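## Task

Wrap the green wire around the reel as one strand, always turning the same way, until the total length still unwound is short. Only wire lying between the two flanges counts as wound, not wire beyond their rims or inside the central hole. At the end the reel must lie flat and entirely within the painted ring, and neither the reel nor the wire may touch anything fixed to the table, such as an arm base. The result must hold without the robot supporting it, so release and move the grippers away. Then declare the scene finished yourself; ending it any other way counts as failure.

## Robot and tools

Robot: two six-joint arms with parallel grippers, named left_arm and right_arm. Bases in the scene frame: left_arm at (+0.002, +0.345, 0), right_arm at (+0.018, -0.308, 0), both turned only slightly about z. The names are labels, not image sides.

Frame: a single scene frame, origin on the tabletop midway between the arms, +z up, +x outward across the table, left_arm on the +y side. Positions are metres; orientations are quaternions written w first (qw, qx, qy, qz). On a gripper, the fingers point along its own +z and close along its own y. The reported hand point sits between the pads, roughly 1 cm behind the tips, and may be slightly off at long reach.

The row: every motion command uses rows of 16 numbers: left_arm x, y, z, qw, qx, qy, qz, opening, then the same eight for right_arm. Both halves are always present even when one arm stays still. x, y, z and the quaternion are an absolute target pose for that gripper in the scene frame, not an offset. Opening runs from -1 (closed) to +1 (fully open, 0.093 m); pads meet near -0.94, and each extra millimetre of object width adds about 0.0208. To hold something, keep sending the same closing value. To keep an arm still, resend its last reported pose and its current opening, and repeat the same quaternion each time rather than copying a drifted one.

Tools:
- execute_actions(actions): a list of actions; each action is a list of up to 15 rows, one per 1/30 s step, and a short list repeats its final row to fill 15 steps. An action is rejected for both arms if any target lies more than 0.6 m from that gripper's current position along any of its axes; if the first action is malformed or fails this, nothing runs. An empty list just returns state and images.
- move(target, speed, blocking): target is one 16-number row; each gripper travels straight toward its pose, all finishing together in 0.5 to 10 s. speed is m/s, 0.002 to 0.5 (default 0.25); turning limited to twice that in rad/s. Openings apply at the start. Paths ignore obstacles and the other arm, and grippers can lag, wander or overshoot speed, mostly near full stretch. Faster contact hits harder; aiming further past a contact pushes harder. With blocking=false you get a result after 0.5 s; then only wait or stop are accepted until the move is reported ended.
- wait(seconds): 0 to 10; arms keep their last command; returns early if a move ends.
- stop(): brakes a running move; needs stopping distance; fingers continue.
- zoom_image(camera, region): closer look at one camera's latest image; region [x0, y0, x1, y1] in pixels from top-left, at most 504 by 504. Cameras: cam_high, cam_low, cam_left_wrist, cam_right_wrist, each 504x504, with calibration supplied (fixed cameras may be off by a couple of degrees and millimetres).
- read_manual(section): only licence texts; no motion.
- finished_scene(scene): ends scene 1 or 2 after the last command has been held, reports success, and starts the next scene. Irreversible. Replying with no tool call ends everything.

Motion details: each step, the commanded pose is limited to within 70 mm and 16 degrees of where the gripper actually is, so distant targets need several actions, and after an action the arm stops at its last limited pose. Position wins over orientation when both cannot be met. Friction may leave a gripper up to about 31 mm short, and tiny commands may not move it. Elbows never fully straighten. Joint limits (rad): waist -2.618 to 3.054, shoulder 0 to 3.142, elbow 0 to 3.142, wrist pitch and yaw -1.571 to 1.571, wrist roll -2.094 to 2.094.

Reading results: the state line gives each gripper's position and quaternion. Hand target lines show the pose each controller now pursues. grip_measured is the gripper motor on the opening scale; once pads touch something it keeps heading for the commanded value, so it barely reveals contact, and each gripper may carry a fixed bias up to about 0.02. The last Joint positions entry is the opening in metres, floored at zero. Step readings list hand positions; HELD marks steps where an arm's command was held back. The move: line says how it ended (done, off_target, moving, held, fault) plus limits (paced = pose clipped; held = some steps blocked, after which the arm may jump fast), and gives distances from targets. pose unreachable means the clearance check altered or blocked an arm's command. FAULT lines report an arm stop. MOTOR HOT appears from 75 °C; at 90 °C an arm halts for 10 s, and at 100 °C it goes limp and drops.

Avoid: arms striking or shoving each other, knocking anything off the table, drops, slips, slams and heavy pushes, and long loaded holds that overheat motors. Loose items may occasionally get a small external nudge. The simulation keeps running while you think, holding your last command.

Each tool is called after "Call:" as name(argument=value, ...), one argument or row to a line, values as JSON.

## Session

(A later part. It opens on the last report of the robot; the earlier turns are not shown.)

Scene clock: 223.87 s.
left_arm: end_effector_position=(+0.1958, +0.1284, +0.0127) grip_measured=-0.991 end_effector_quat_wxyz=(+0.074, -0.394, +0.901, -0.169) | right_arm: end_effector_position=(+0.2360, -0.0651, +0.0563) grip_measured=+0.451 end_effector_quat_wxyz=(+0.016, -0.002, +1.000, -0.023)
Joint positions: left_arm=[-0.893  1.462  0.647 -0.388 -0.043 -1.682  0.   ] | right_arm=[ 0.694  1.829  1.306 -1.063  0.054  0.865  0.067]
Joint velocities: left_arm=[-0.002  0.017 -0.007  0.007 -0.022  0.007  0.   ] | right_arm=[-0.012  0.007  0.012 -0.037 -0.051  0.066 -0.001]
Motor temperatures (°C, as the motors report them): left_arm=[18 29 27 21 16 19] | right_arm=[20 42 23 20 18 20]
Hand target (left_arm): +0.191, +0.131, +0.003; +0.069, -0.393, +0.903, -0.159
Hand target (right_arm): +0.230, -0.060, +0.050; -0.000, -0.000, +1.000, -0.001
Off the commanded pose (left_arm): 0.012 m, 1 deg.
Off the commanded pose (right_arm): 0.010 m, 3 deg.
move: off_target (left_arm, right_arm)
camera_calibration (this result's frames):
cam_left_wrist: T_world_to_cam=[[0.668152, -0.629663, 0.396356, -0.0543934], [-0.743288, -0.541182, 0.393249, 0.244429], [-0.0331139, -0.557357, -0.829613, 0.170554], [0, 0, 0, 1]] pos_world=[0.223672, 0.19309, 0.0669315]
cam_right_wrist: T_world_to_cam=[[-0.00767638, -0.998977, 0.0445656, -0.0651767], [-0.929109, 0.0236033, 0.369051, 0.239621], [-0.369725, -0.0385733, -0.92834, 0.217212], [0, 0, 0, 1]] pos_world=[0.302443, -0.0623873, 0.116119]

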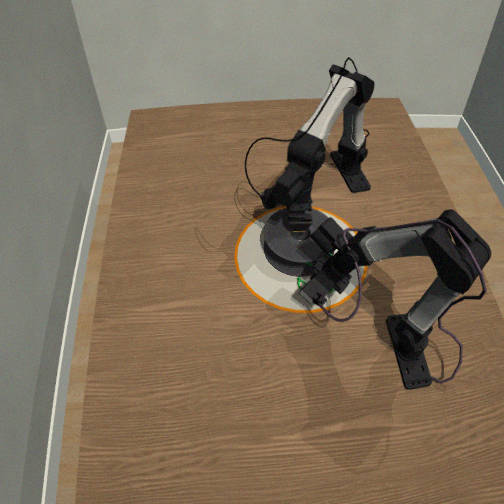

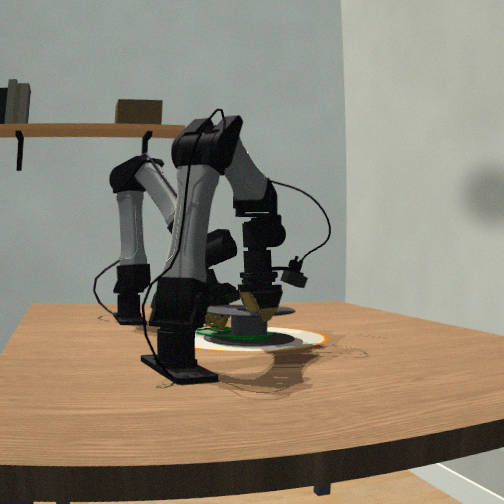

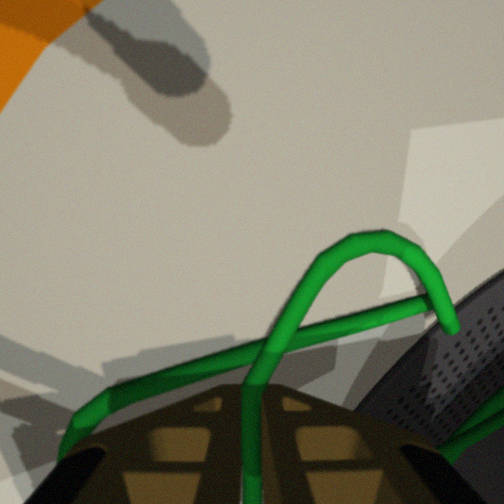

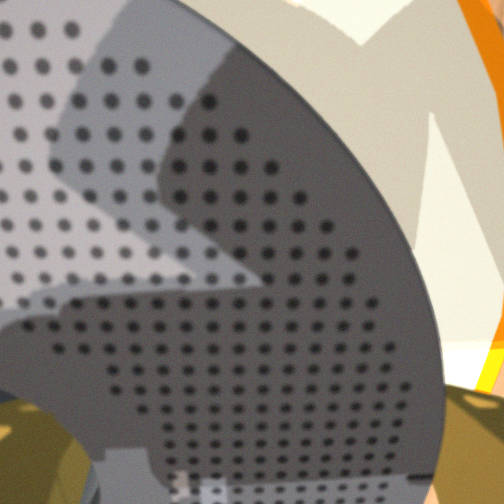

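Call:
move(
  target=[0.185,0.135,0.045,0.0693,-0.3926,0.9032,-0.1592,-1,0.23,-0.06,0.05,0,0,1,0,0.3],
  speed=0.08,
)

Call:
move(
  target=[0.135,0.142,0.045,0.0693,-0.3926,0.9032,-0.1592,-1,0.23,-0.06,0.05,0,0,1,0,0.3],
  speed=0.08,
)

Scene clock: 235.47 s.
left_arm: end_effector_position=(+0.1857, +0.1383, +0.0350) grip_measured=-0.991 end_effector_quat_wxyz=(+0.067, -0.395, +0.904, -0.151) | right_arm: end_effector_position=(+0.2359, -0.0650, +0.0563) grip_measured=+0.451 end_effector_quat_wxyz=(+0.015, -0.003, +1.000, -0.023)
Joint positions: left_arm=[-0.898  1.38   0.695 -0.556 -0.043 -1.688  0.   ] | right_arm=[ 0.694  1.829  1.306 -1.063  0.053  0.862  0.067]
Joint velocities: left_arm=[ 0.002  0.002  0.007 -0.037  0.051  0.066  0.   ] | right_arm=[-0.007  0.002  0.007 -0.022  0.066  0.066 -0.   ]
Motor temperatures (°C, as the motors report them): left_arm=[18 28 27 21 16 19] | right_arm=[20 42 23 20 18 20]
Hand target (left_arm): +0.185, +0.135, +0.044; +0.069, -0.393, +0.903, -0.159
Hand target (right_arm): +0.230, -0.060, +0.050; -0.000, -0.000, +1.000, -0.001
Off the commanded pose (left_arm): 0.011 m, 1 deg.
Off the commanded pose (right_arm): 0.010 m, 3 deg.
move: off_target (left_arm, right_arm)
camera_calibration (this result's frames):
cam_left_wrist: T_world_to_cam=[[0.678244, -0.639883, 0.361297, -0.0494655], [-0.73281, -0.552475, 0.397191, 0.233], [-0.0545486, -0.534154, -0.843625, 0.195505], [0, 0, 0, 1]] pos_world=[0.214959, 0.201504, 0.0902596]
cam_right_wrist: T_world_to_cam=[[-0.00499296, -0.999012, 0.0441596, -0.0657068], [-0.928909, 0.0209852, 0.369714, 0.239276], [-0.370275, -0.0391743, -0.928096, 0.217249], [0, 0, 0, 1]] pos_world=[0.302379, -0.0621526, 0.116066]

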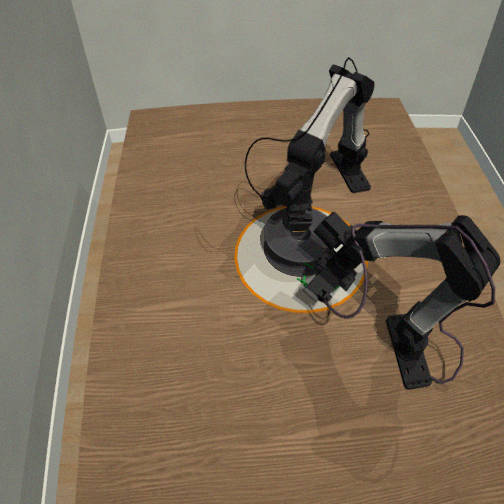

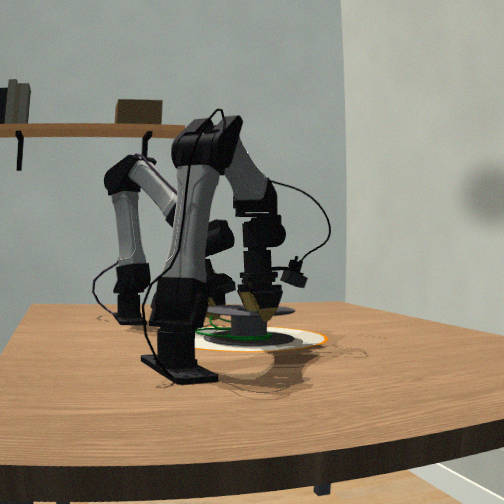

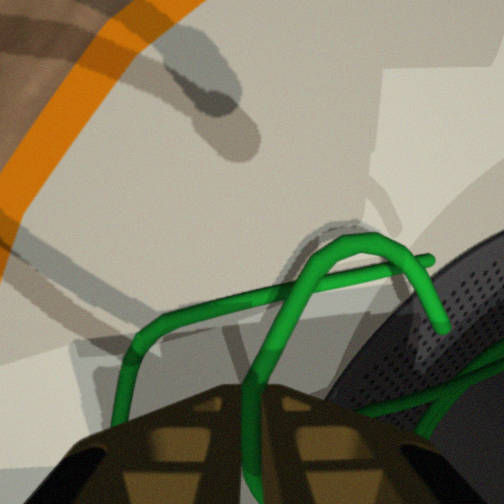

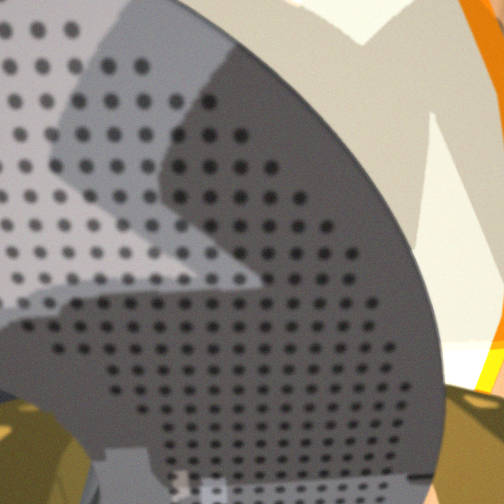

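Scene clock: 236.60 s.
left_arm: end_effector_position=(+0.1459, +0.1307, +0.0484) grip_measured=-0.991 end_effector_quat_wxyz=(+0.072, -0.395, +0.898, -0.179) | right_arm: end_effector_position=(+0.2352, -0.0646, +0.0563) grip_measured=+0.451 end_effector_quat_wxyz=(+0.013, -0.010, +1.000, -0.021)
Joint positions: left_arm=[-1.074  1.234  0.631 -0.593 -0.102 -1.855  0.   ] | right_arm=[ 0.694  1.829  1.306 -1.064  0.048  0.849  0.067]
Joint velocities: left_arm=[ 0.002 -0.007  0.002 -0.022 -0.022  0.051  0.   ] | right_arm=[-0.012 -0.002  0.017  0.007 -0.022 -0.007 -0.   ]
Motor temperatures (°C, as the motors report them): left_arm=[18 28 27 21 16 19] | right_arm=[20 42 23 20 18 20]
Hand target (left_arm): +0.136, +0.143, +0.044; +0.069, -0.392, +0.903, -0.159
Hand target (right_arm): +0.230, -0.060, +0.050; -0.000, -0.000, +1.000, -0.001
Off the commanded pose (left_arm): 0.016 m, 2 deg.
Off the commanded pose (right_arm): 0.009 m, 3 deg.
move: off_target (left_arm, right_arm)
camera_calibration (this result's frames):
cam_left_wrist: T_world_to_cam=[[0.666713, -0.620419, 0.413006, -0.0356089], [-0.7448, -0.534022, 0.400118, 0.193452], [-0.0276861, -0.57437, -0.818127, 0.200732], [0, 0, 0, 1]] pos_world=[0.173381, 0.19651, 0.101528]
cam_right_wrist: T_world_to_cam=[[0.00845097, -0.999098, 0.0416205, -0.0682657], [-0.927382, 0.00773725, 0.374036, 0.237176], [-0.37402, -0.041759, -0.92648, 0.217595], [0, 0, 0, 1]] pos_world=[0.301915, -0.0609526, 0.115726]

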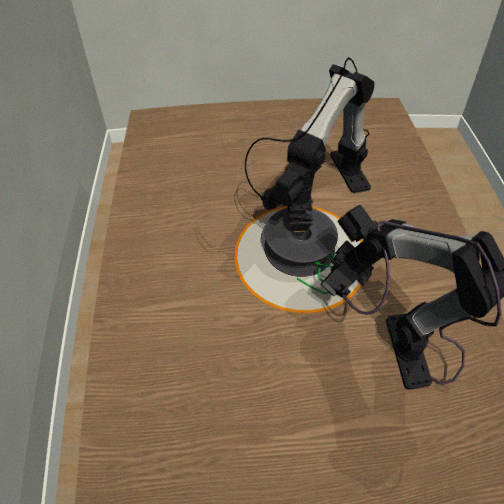

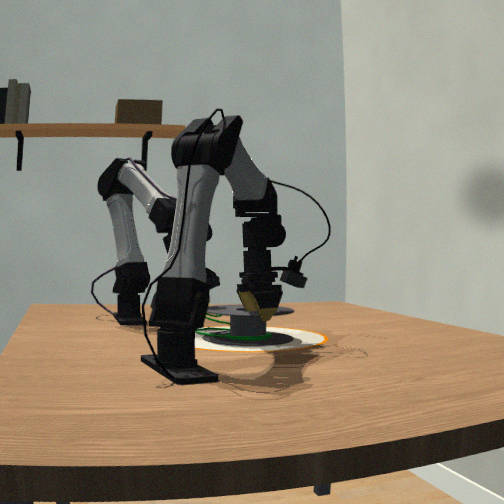

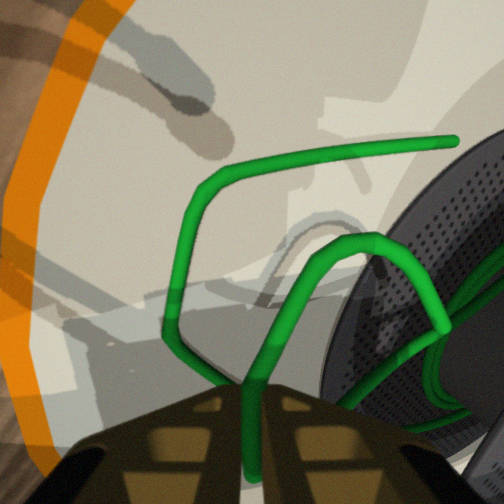

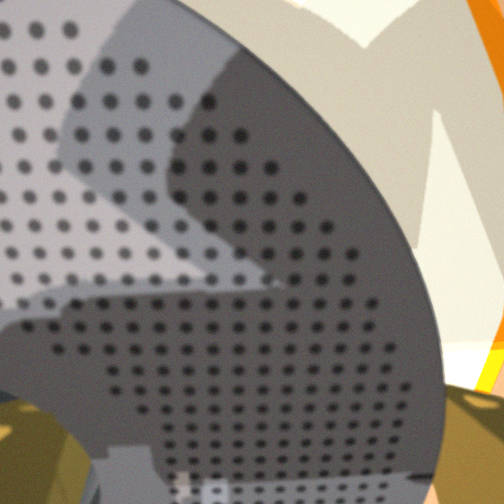

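Call:
move(
  target=[0.085,0.15,0.045,0.0693,-0.3926,0.9032,-0.1592,-1,0.232,-0.06,0.05,0,0,1,0,0.3],
  speed=0.08,
)

Scene clock: 238.37 s.
left_arm: end_effector_position=(+0.0958, +0.1373, +0.0491) grip_measured=-0.991 end_effector_quat_wxyz=(+0.074, -0.399, +0.896, -0.180) | right_arm: end_effector_position=(+0.2341, -0.0644, +0.0563) grip_measured=+0.451 end_effector_quat_wxyz=(+0.010, -0.019, +1.000, -0.021)
Joint positions: left_arm=[-1.318  1.116  0.569 -0.68  -0.194 -2.094  0.   ] | right_arm=[ 0.694  1.829  1.306 -1.066  0.042  0.83   0.067]
Joint velocities: left_arm=[-0.022 -0.002 -0.002 -0.051 -0.051 -0.022  0.   ] | right_arm=[ 0.007 -0.022  0.017  0.037  0.022 -0.007 -0.   ]
Motor temperatures (°C, as the motors report them): left_arm=[18 28 27 21 16 19] | right_arm=[20 42 23 20 18 20]
Hand target (left_arm): +0.087, +0.151, +0.044; +0.070, -0.393, +0.903, -0.158
Hand target (right_arm): +0.232, -0.060, +0.050; -0.000, -0.001, +1.000, -0.001
Off the commanded pose (left_arm): 0.017 m, 3 deg.
Off the commanded pose (right_arm): 0.008 m, 3 deg.
move: off_target (left_arm, right_arm)
camera_calibration (this result's frames):
cam_left_wrist: T_world_to_cam=[[0.670902, -0.61346, 0.416602, 0.000133515], [-0.741286, -0.539943, 0.398694, 0.15998], [-0.0196416, -0.576306, -0.816998, 0.203141], [0, 0, 0, 1]] pos_world=[0.122491, 0.203533, 0.102127]
cam_right_wrist: T_world_to_cam=[[0.026898, -0.998838, 0.0399849, -0.0722666], [-0.924873, -0.00968808, 0.380153, 0.234121], [-0.379324, -0.0472063, -0.924059, 0.217918], [0, 0, 0, 1]] pos_world=[0.301137, -0.0596274, 0.115257]

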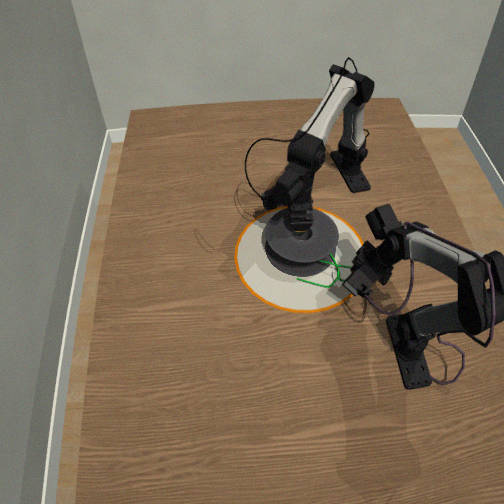

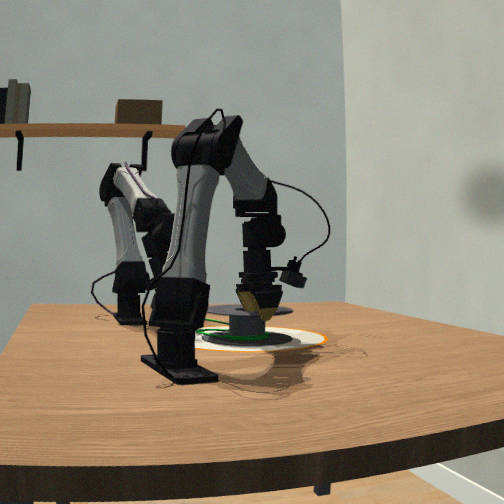

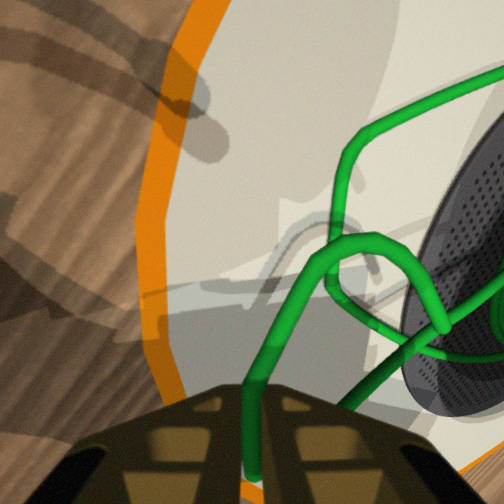

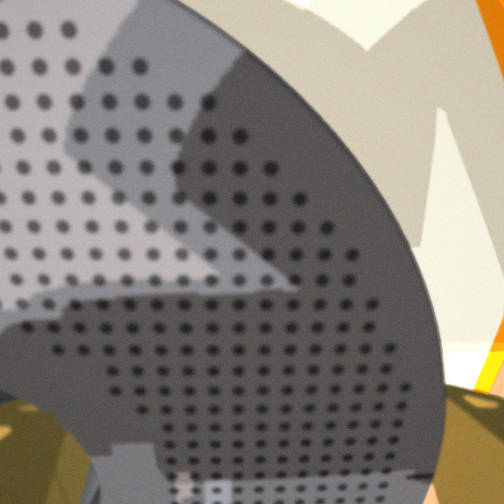

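Call:
move(
  target=[0.035,0.135,0.045,0.0449,-0.2549,0.9512,-0.1678,-1,0.232,-0.06,0.05,0,0,1,0,0.3],
  speed=0.08,
)

Scene clock: 242.07 s.
left_arm: end_effector_position=(+0.0468, +0.1249, +0.0482) grip_measured=-0.991 end_effector_quat_wxyz=(+0.063, -0.269, +0.944, -0.180) | right_arm: end_effector_position=(+0.2336, -0.0645, +0.0563) grip_measured=+0.451 end_effector_quat_wxyz=(+0.009, -0.023, +0.999, -0.021)
Joint positions: left_arm=[-1.55   1.116  0.569 -0.695 -0.203 -2.045  0.   ] | right_arm=[ 0.694  1.829  1.306 -1.068  0.04   0.823  0.067]
Joint velocities: left_arm=[-0.002  0.002 -0.002 -0.11   0.007 -0.081  0.   ] | right_arm=[-0.007 -0.012  0.002  0.037  0.066  0.007  0.001]
Motor temperatures (°C, as the motors report them): left_arm=[18 28 27 21 16 19] | right_arm=[20 42 23 19 18 20]
Hand target (left_arm): +0.036, +0.136, +0.044; +0.046, -0.255, +0.951, -0.166
Hand target (right_arm): +0.232, -0.060, +0.050; -0.001, -0.001, +1.000, -0.001
Off the commanded pose (left_arm): 0.016 m, 3 deg.
Off the commanded pose (right_arm): 0.008 m, 4 deg.
move: off_target (left_arm, right_arm)
camera_calibration (this result's frames):
cam_left_wrist: T_world_to_cam=[[0.469724, -0.782706, 0.408326, 0.0566724], [-0.868987, -0.3284, 0.370155, 0.098239], [-0.155628, -0.528701, -0.834419, 0.195539], [0, 0, 0, 1]] pos_world=[0.0891795, 0.180001, 0.103657]
cam_right_wrist: T_world_to_cam=[[0.0345949, -0.99859, 0.040262, -0.0741943], [-0.923629, -0.0165587, 0.382929, 0.232728], [-0.381723, -0.0504346, -0.9229, 0.217988], [0, 0, 0, 1]] pos_world=[0.300732, -0.0592419, 0.115049]

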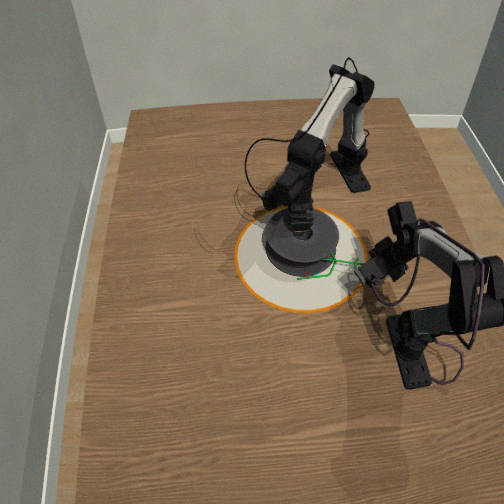

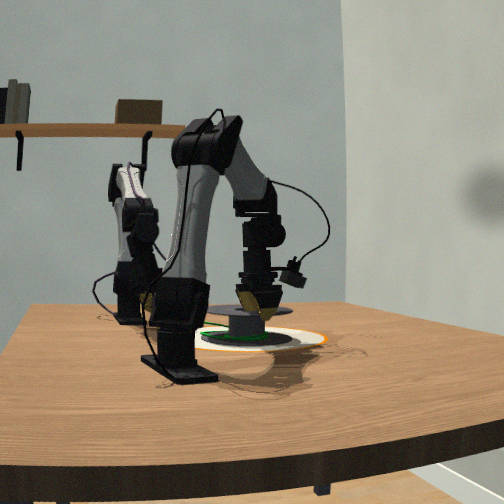

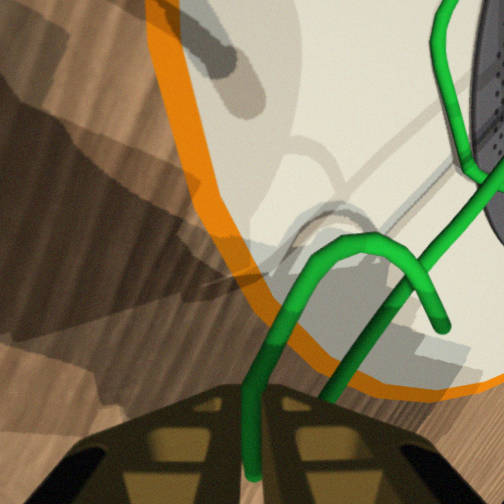

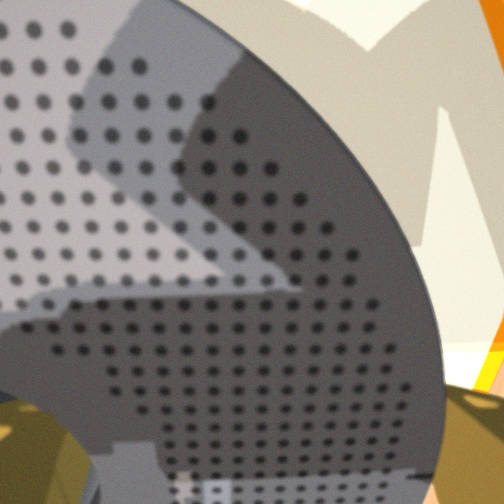

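Call:
move(
  target=[-0.01,0.125,0.045,0.0449,-0.2549,0.9512,-0.1678,-1,0.232,-0.06,0.05,0,0,1,0,0.3],
  speed=0.06,
)

Scene clock: 244.23 s.
left_arm: end_effector_position=(+0.0071, +0.1215, +0.0476) grip_measured=-0.991 end_effector_quat_wxyz=(+0.038, -0.212, +0.959, -0.183) | right_arm: end_effector_position=(+0.2322, -0.0642, +0.0562) grip_measured=+0.451 end_effector_quat_wxyz=(+0.005, -0.028, +0.999, -0.019)
Joint positions: left_arm=[-1.721  1.116  0.569 -0.699 -0.192 -2.097  0.   ] | right_arm=[ 0.694  1.829  1.306 -1.07   0.033  0.812  0.067]
Joint velocities: left_arm=[-0.012  0.007 -0.037 -0.022 -0.022 -0.007  0.   ] | right_arm=[-0.012  0.012  0.002  0.051 -0.066 -0.037  0.001]
Motor temperatures (°C, as the motors report them): left_arm=[18 27 27 21 16 19] | right_arm=[20 42 23 19 18 20]
Hand target (left_arm): -0.008, +0.126, +0.045; +0.008, -0.198, +0.967, -0.162
Hand target (right_arm): +0.232, -0.060, +0.050; -0.001, -0.001, +1.000, -0.001
Off the commanded pose (left_arm): 0.018 m, 5 deg.
Off the commanded pose (right_arm): 0.007 m, 4 deg.
joint sent to its limit (left arm) — the command would take joint 6 (wrist roll) past its lower limit, so that joint was sent only as far as its limit.
move: off_target (left_arm, right_arm)
camera_calibration (this result's frames):
cam_left_wrist: T_world_to_cam=[[0.379136, -0.833853, 0.40118, 0.0800963], [-0.892765, -0.215602, 0.395583, 0.0481556], [-0.243363, -0.508139, -0.826177, 0.184772], [0, 0, 0, 1]] pos_world=[0.0575908, 0.171061, 0.101471]
cam_right_wrist: T_world_to_cam=[[0.045781, -0.998258, 0.0372084, -0.0762135], [-0.920303, -0.0276609, 0.390227, 0.22956], [-0.388519, -0.052108, -0.919966, 0.218746], [0, 0, 0, 1]] pos_world=[0.299741, -0.0583325, 0.114494]

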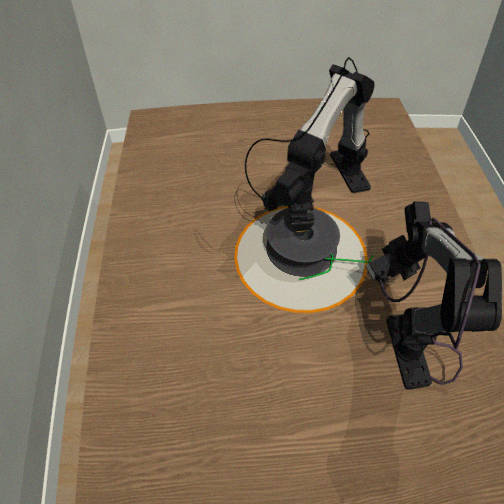

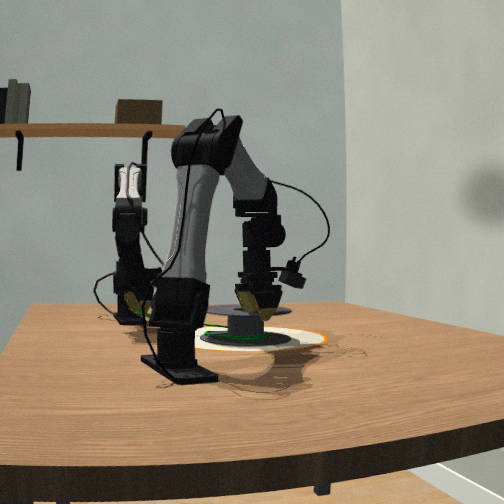

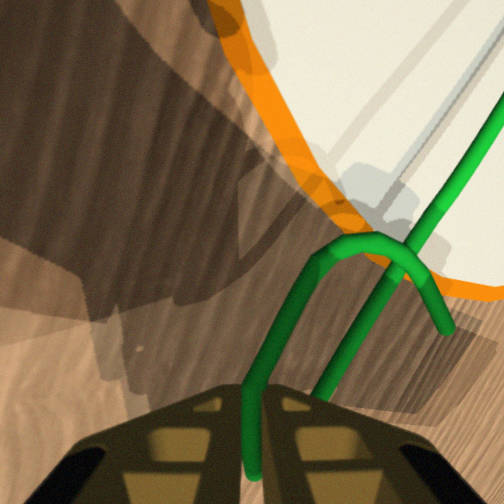

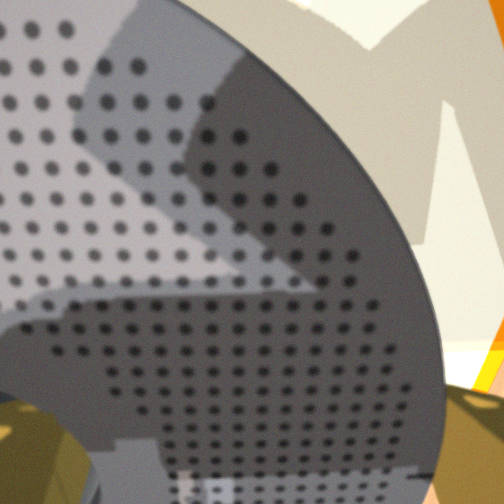

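Call:
zoom_image(
  camera="cam_high",
  region=[230, 190, 420, 320],
)

Region (230, 190, 420, 320) of cam_high's 504x504 image, scaled by 2.653, with more detail than that image has; it fills the top 345 rows of this view, and the rest is white.

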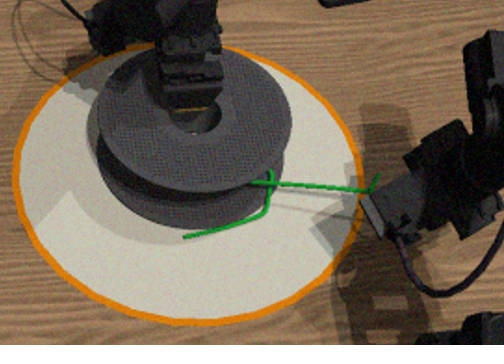

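Call:
move(
  target=[0.007,0.122,0.008,0.03,-0.21,0.96,-0.18,-1,0.232,-0.06,0.05,0,0,1,0,0.3],
  speed=0.1,
)

Call:
move(
  target=[0.007,0.122,0.012,0.03,-0.21,0.96,-0.18,-0.3,0.232,-0.06,0.05,0,0,1,0,0.3],
  speed=0.1,
)

Call:
move(
  target=[0.02,0.13,0.09,0.03,-0.21,0.96,-0.18,-0.3,0.232,-0.06,0.05,0,0,1,0,0.3],
  speed=0.2,
)

Scene clock: 247.33 s.
left_arm: end_effector_position=(+0.0104, +0.1198, +0.0168) grip_measured=-0.991 end_effector_quat_wxyz=(+0.040, -0.214, +0.957, -0.193) | right_arm: end_effector_position=(+0.2322, -0.0643, +0.0562) grip_measured=+0.451 end_effector_quat_wxyz=(+0.005, -0.018, +1.000, -0.019)
Joint positions: left_arm=[-1.71   1.17   0.457 -0.512 -0.198 -2.088  0.   ] | right_arm=[ 0.694  1.829  1.306 -1.071  0.033  0.832  0.067]
Joint velocities: left_arm=[ 0.007 -0.002 -0.022  0.037  0.022 -0.051  0.   ] | right_arm=[ 0.002 -0.002  0.007  0.037 -0.007  0.066  0.   ]
Motor temperatures (°C, as the motors report them): left_arm=[18 27 27 21 16 19] | right_arm=[20 42 23 20 18 20]
Hand target (left_arm): +0.007, +0.123, +0.009; +0.030, -0.210, +0.960, -0.180
Hand target (right_arm): +0.232, -0.060, +0.050; -0.001, -0.000, +1.000, -0.001
Off the commanded pose (left_arm): 0.010 m, 2 deg.
Off the commanded pose (right_arm): 0.008 m, 3 deg.
move: off_target (right_arm)
camera_calibration (this result's frames):
cam_left_wrist: T_world_to_cam=[[0.379611, -0.824175, 0.420274, 0.0882966], [-0.894573, -0.211184, 0.393879, 0.0624219], [-0.235871, -0.525487, -0.817452, 0.161101], [0, 0, 0, 1]] pos_world=[0.0603216, 0.170611, 0.0699972]
cam_right_wrist: T_world_to_cam=[[0.025963, -0.998947, 0.0378198, -0.0718449], [-0.921095, -0.00920355, 0.389229, 0.231016], [-0.388471, -0.0449412, -0.920364, 0.219231], [0, 0, 0, 1]] pos_world=[0.299818, -0.0597906, 0.114571]

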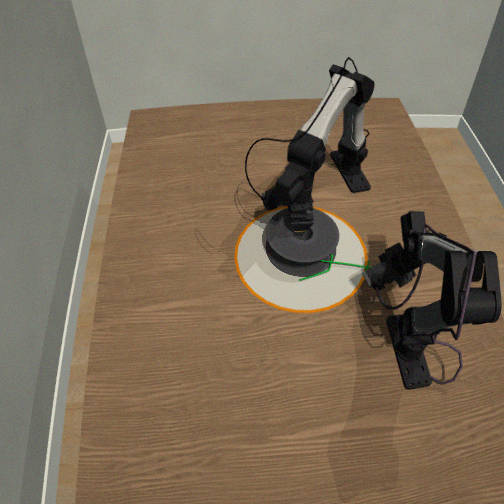

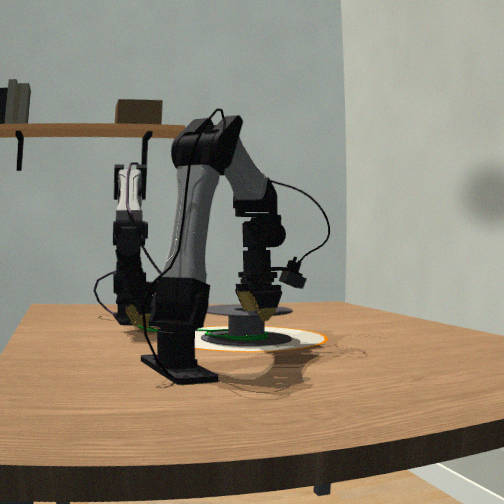

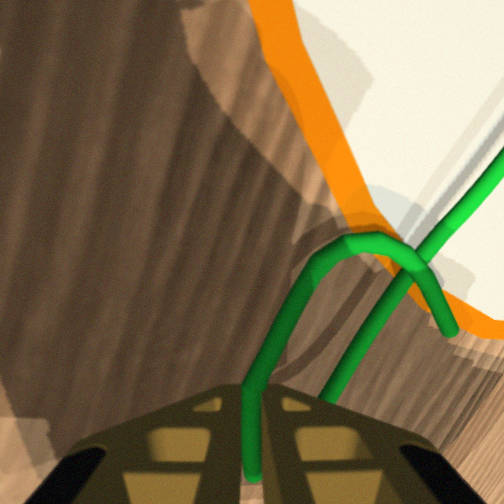

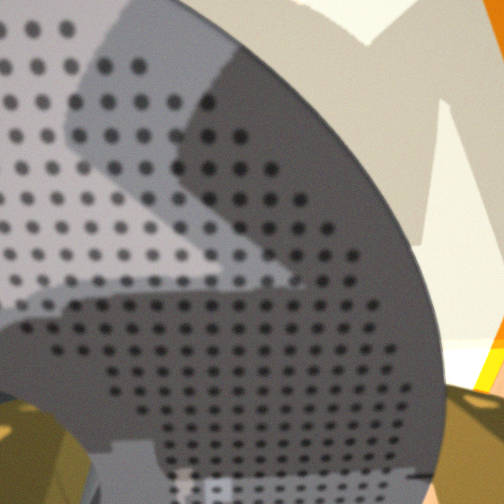

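Scene clock: 248.03 s.
left_arm: end_effector_position=(+0.0079, +0.1199, +0.0163) grip_measured=-0.302 end_effector_quat_wxyz=(+0.033, -0.212, +0.958, -0.191) | right_arm: end_effector_position=(+0.2328, -0.0644, +0.0562) grip_measured=+0.451 end_effector_quat_wxyz=(+0.007, -0.012, +1.000, -0.020)
Joint positions: left_arm=[-1.71   1.17   0.457 -0.512 -0.183 -2.086  0.031] | right_arm=[ 0.694  1.829  1.306 -1.07   0.036  0.845  0.067]
Joint velocities: left_arm=[-0.002  0.002 -0.002 -0.037 -0.007 -0.007 -0.001] | right_arm=[-0.002  0.002  0.007 -0.007  0.007 -0.051  0.   ]
Motor temperatures (°C, as the motors report them): left_arm=[18 27 27 21 16 19] | right_arm=[20 42 23 20 18 20]
Hand target (left_arm): +0.007, +0.122, +0.012; +0.030, -0.210, +0.960, -0.180
Hand target (right_arm): +0.232, -0.060, +0.050; -0.000, -0.000, +1.000, -0.001
Off the commanded pose (left_arm): 0.005 m, 1 deg.
Off the commanded pose (right_arm): 0.008 m, 3 deg.
move: off_target (right_arm)
camera_calibration (this result's frames):
cam_left_wrist: T_world_to_cam=[[0.379862, -0.827371, 0.413718, 0.0900012], [-0.890573, -0.206142, 0.405444, 0.0595938], [-0.250168, -0.522459, -0.81514, 0.159928], [0, 0, 0, 1]] pos_world=[0.0588936, 0.170305, 0.0689669]
cam_right_wrist: T_world_to_cam=[[0.0125676, -0.999177, 0.0385728, -0.0688768], [-0.922414, 0.00330662, 0.386189, 0.232776], [-0.385999, -0.0404335, -0.921613, 0.219224], [0, 0, 0, 1]] pos_world=[0.300202, -0.0607259, 0.114801]

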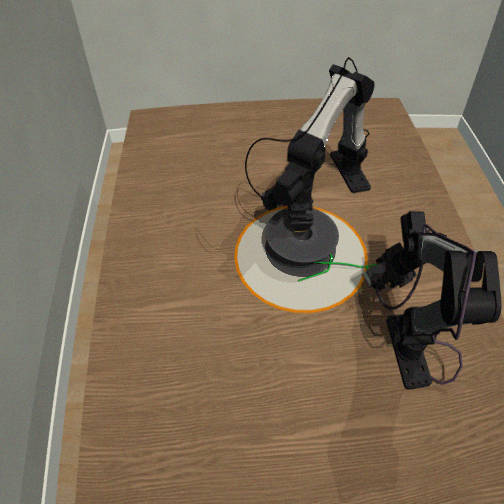

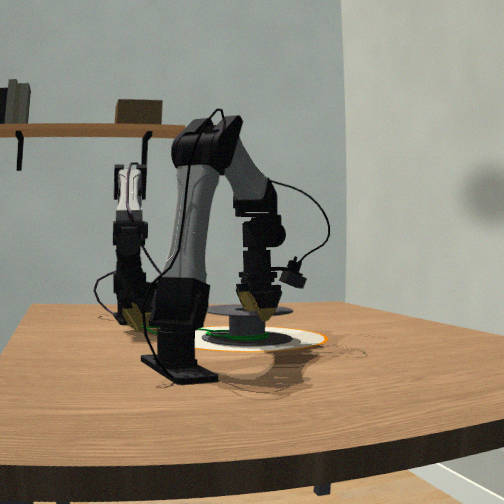

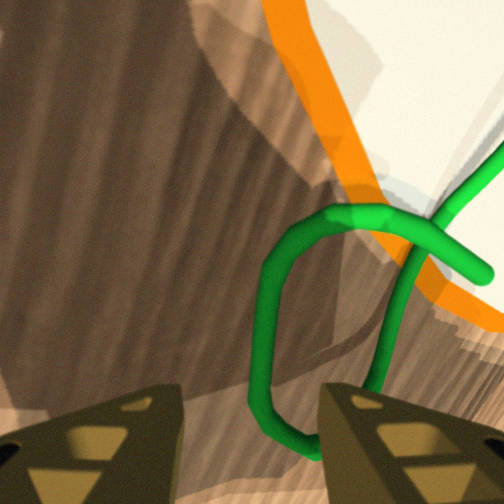

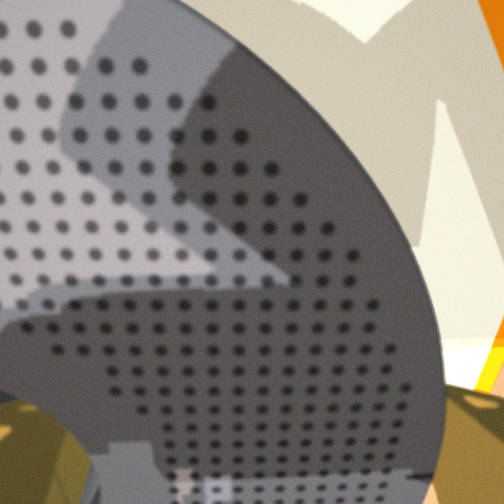

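Scene clock: 249.17 s.
left_arm: end_effector_position=(+0.0200, +0.1300, +0.0816) grip_measured=-0.302 end_effector_quat_wxyz=(+0.037, -0.209, +0.962, -0.172) | right_arm: end_effector_position=(+0.2331, -0.0645, +0.0562) grip_measured=+0.451 end_effector_quat_wxyz=(+0.007, -0.009, +1.000, -0.020)
Joint positions: left_arm=[-1.637  1.048  0.679 -0.883 -0.156 -2.013  0.031] | right_arm=[ 0.694  1.829  1.306 -1.069  0.038  0.85   0.067]
Joint velocities: left_arm=[ 0.007 -0.002  0.017  0.007  0.022 -0.037 -0.001] | right_arm=[-0.002 -0.002  0.017  0.007  0.022  0.051  0.001]
Motor temperatures (°C, as the motors report them): left_arm=[18 27 27 21 16 19] | right_arm=[20 42 23 20 18 20]
Hand target (left_arm): +0.020, +0.129, +0.090; +0.030, -0.210, +0.960, -0.181
Hand target (right_arm): +0.232, -0.060, +0.050; -0.000, -0.000, +1.000, -0.001
Off the commanded pose (left_arm): 0.008 m, 1 deg.
Off the commanded pose (right_arm): 0.008 m, 3 deg.
move: off_target (right_arm)
camera_calibration (this result's frames):
cam_left_wrist: T_world_to_cam=[[0.375686, -0.844702, 0.381234, 0.0718169], [-0.891794, -0.2176, 0.396678, 0.0481935], [-0.252118, -0.489009, -0.835049, 0.218768], [0, 0, 0, 1]] pos_world=[0.0711535, 0.17813, 0.136186]
cam_right_wrist: T_world_to_cam=[[0.00758327, -0.999192, 0.0394615, -0.0679072], [-0.923117, 0.0081766, 0.384431, 0.233631], [-0.384443, -0.0393429, -0.92231, 0.219092], [0, 0, 0, 1]] pos_world=[0.300412, -0.0611429, 0.114936]

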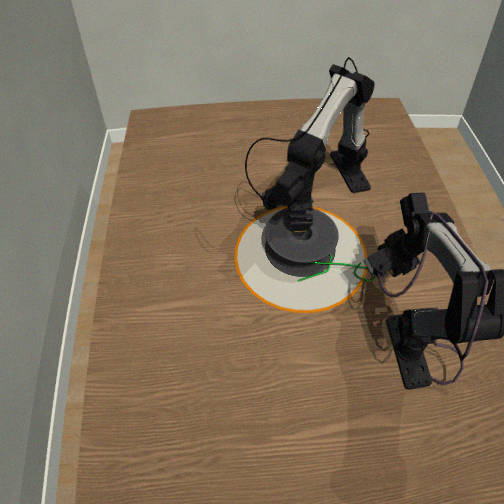

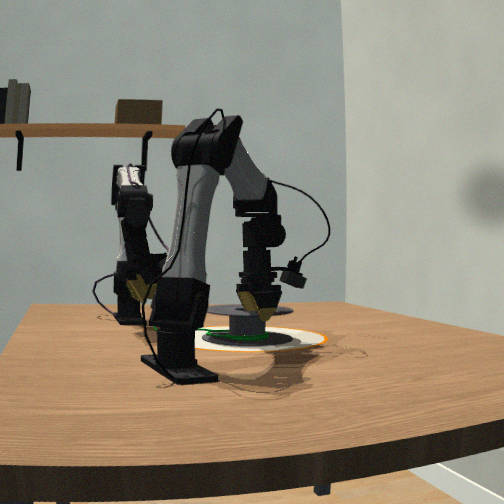

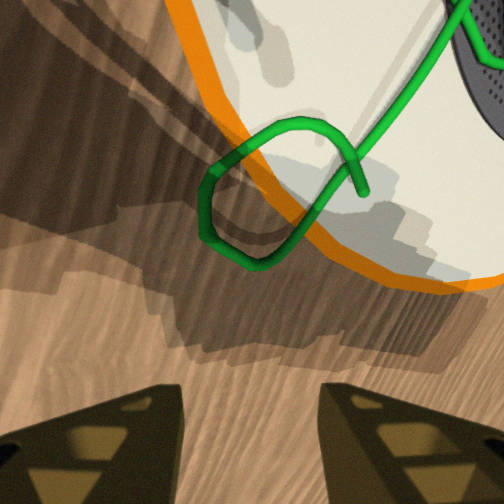

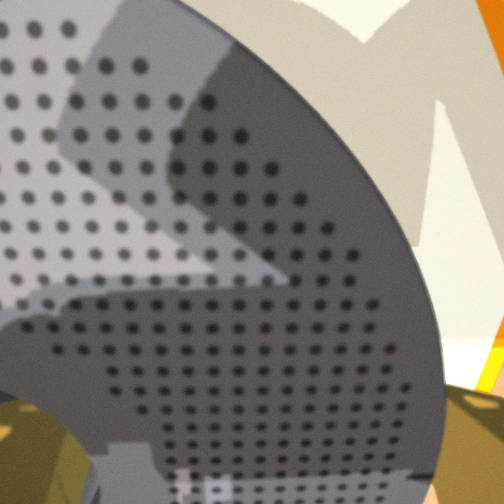

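Call:
move(
  target=[0.17,0.15,0.07,0.0693,-0.3926,0.9032,-0.1592,-0.3,0.232,-0.06,0.05,0,0,1,0,0.3],
  speed=0.3,
)

Scene clock: 253.43 s.
left_arm: end_effector_position=(+0.1627, +0.1543, +0.0683) grip_measured=-0.302 end_effector_quat_wxyz=(+0.071, -0.393, +0.904, -0.153) | right_arm: end_effector_position=(+0.2332, -0.0645, +0.0562) grip_measured=+0.451 end_effector_quat_wxyz=(+0.008, -0.009, +1.000, -0.020)
Joint positions: left_arm=[-0.94   1.204  0.711 -0.745 -0.063 -1.724  0.031] | right_arm=[ 0.694  1.829  1.306 -1.069  0.039  0.851  0.067]
Joint velocities: left_arm=[ 0.002 -0.002 -0.012  0.066  0.007 -0.007 -0.   ] | right_arm=[ 0.007 -0.007 -0.027  0.007  0.007 -0.022 -0.   ]
Motor temperatures (°C, as the motors report them): left_arm=[18 27 28 21 16 19] | right_arm=[20 42 23 20 18 20]
Hand target (left_arm): +0.169, +0.146, +0.071; +0.069, -0.393, +0.903, -0.163
Hand target (right_arm): +0.232, -0.060, +0.050; -0.000, -0.000, +1.000, -0.001
Off the commanded pose (left_arm): 0.009 m, 1 deg.
Off the commanded pose (right_arm): 0.008 m, 3 deg.
move: off_target (right_arm)
camera_calibration (this result's frames):
cam_left_wrist: T_world_to_cam=[[0.673358, -0.641518, 0.367483, -0.0351206], [-0.737767, -0.550892, 0.390151, 0.212837], [-0.0478452, -0.533829, -0.844238, 0.229768], [0, 0, 0, 1]] pos_world=[0.191666, 0.217377, 0.123847]
cam_right_wrist: T_world_to_cam=[[0.00642214, -0.999193, 0.0396517, -0.0676608], [-0.923444, 0.00928827, 0.383622, 0.233969], [-0.38368, -0.0390798, -0.922639, 0.219013], [0, 0, 0, 1]] pos_world=[0.300522, -0.0612204, 0.114997]

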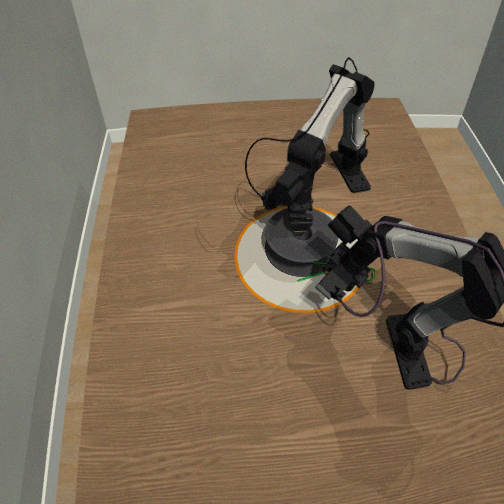

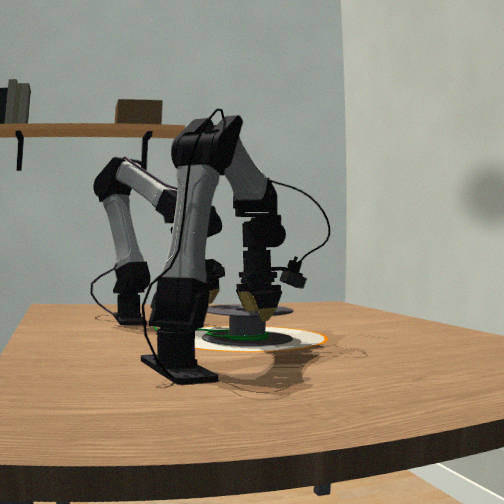

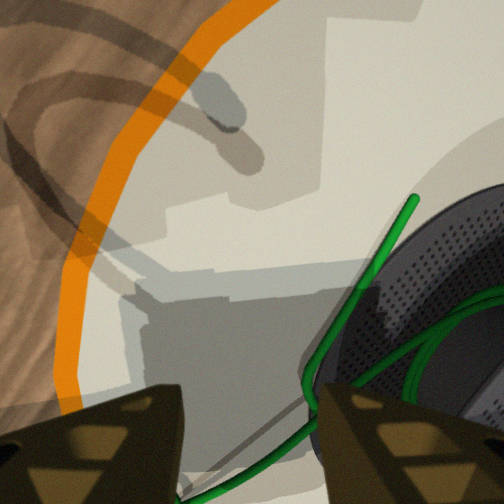

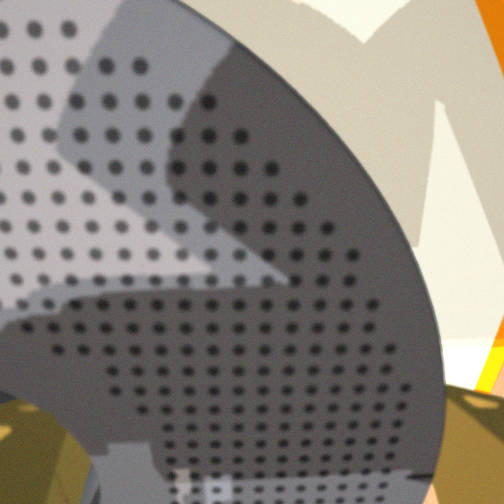

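Call:
move(
  target=[0.066,0.125,0.06,-0.056,0.209,0.943,-0.2527,-0.4,0.232,-0.06,0.05,0,0,1,0,0.3],
  speed=0.3,
)

Scene clock: 259.70 s.
left_arm: end_effector_position=(+0.0721, +0.1250, +0.0657) grip_measured=-0.398 end_effector_quat_wxyz=(-0.038, +0.204, +0.943, -0.260) | right_arm: end_effector_position=(+0.2332, -0.0645, +0.0562) grip_measured=+0.451 end_effector_quat_wxyz=(+0.008, -0.009, +1.000, -0.020)
Joint positions: left_arm=[-0.978  1.126  0.602 -0.729  0.434 -0.596  0.026] | right_arm=[ 0.694  1.829  1.306 -1.069  0.039  0.851  0.067]
Joint velocities: left_arm=[ 0.017  0.007  0.017 -0.007  0.007 -0.066  0.001] | right_arm=[ 0.007  0.007 -0.007  0.022 -0.051 -0.051 -0.   ]
Motor temperatures (°C, as the motors report them): left_arm=[18 26 28 21 16 19] | right_arm=[20 42 23 20 18 20]
Hand target (left_arm): +0.066, +0.127, +0.061; -0.056, +0.208, +0.943, -0.252
Hand target (right_arm): +0.232, -0.060, +0.050; -0.000, -0.000, +1.000, -0.001
Off the commanded pose (left_arm): 0.008 m, 2 deg.
Off the commanded pose (right_arm): 0.008 m, 3 deg.
move: off_target (right_arm)
camera_calibration (this result's frames):
cam_left_wrist: T_world_to_cam=[[-0.365444, -0.760059, 0.537364, 0.0866311], [-0.739198, 0.587819, 0.328718, -0.0073587], [-0.565718, -0.27709, -0.776649, 0.208398], [0, 0, 0, 1]] pos_world=[0.144114, 0.127915, 0.117718]
cam_right_wrist: T_world_to_cam=[[0.00642214, -0.999193, 0.0396517, -0.0676608], [-0.923444, 0.00928827, 0.383622, 0.233969], [-0.38368, -0.0390798, -0.922639, 0.219013], [0, 0, 0, 1]] pos_world=[0.300522, -0.0612204, 0.114997]

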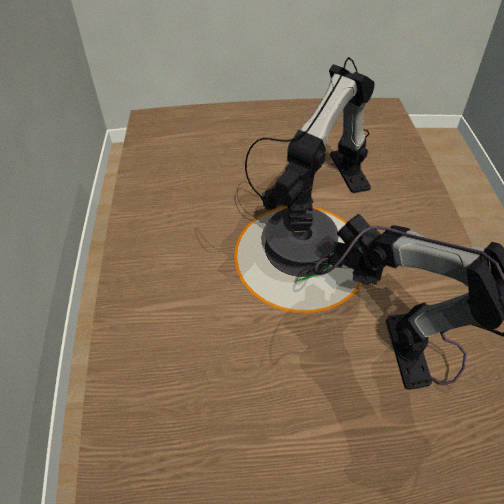

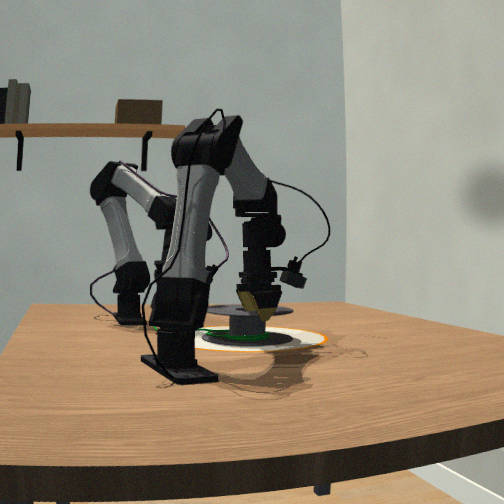

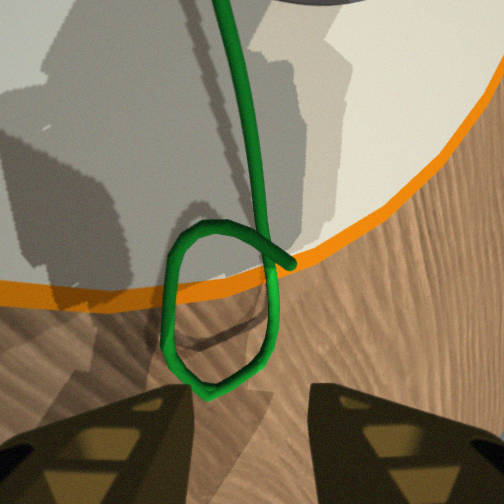

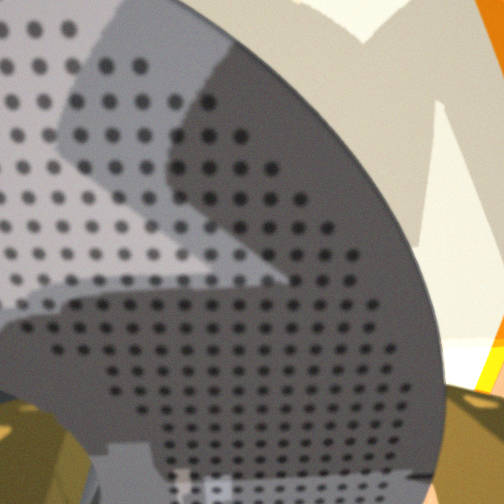

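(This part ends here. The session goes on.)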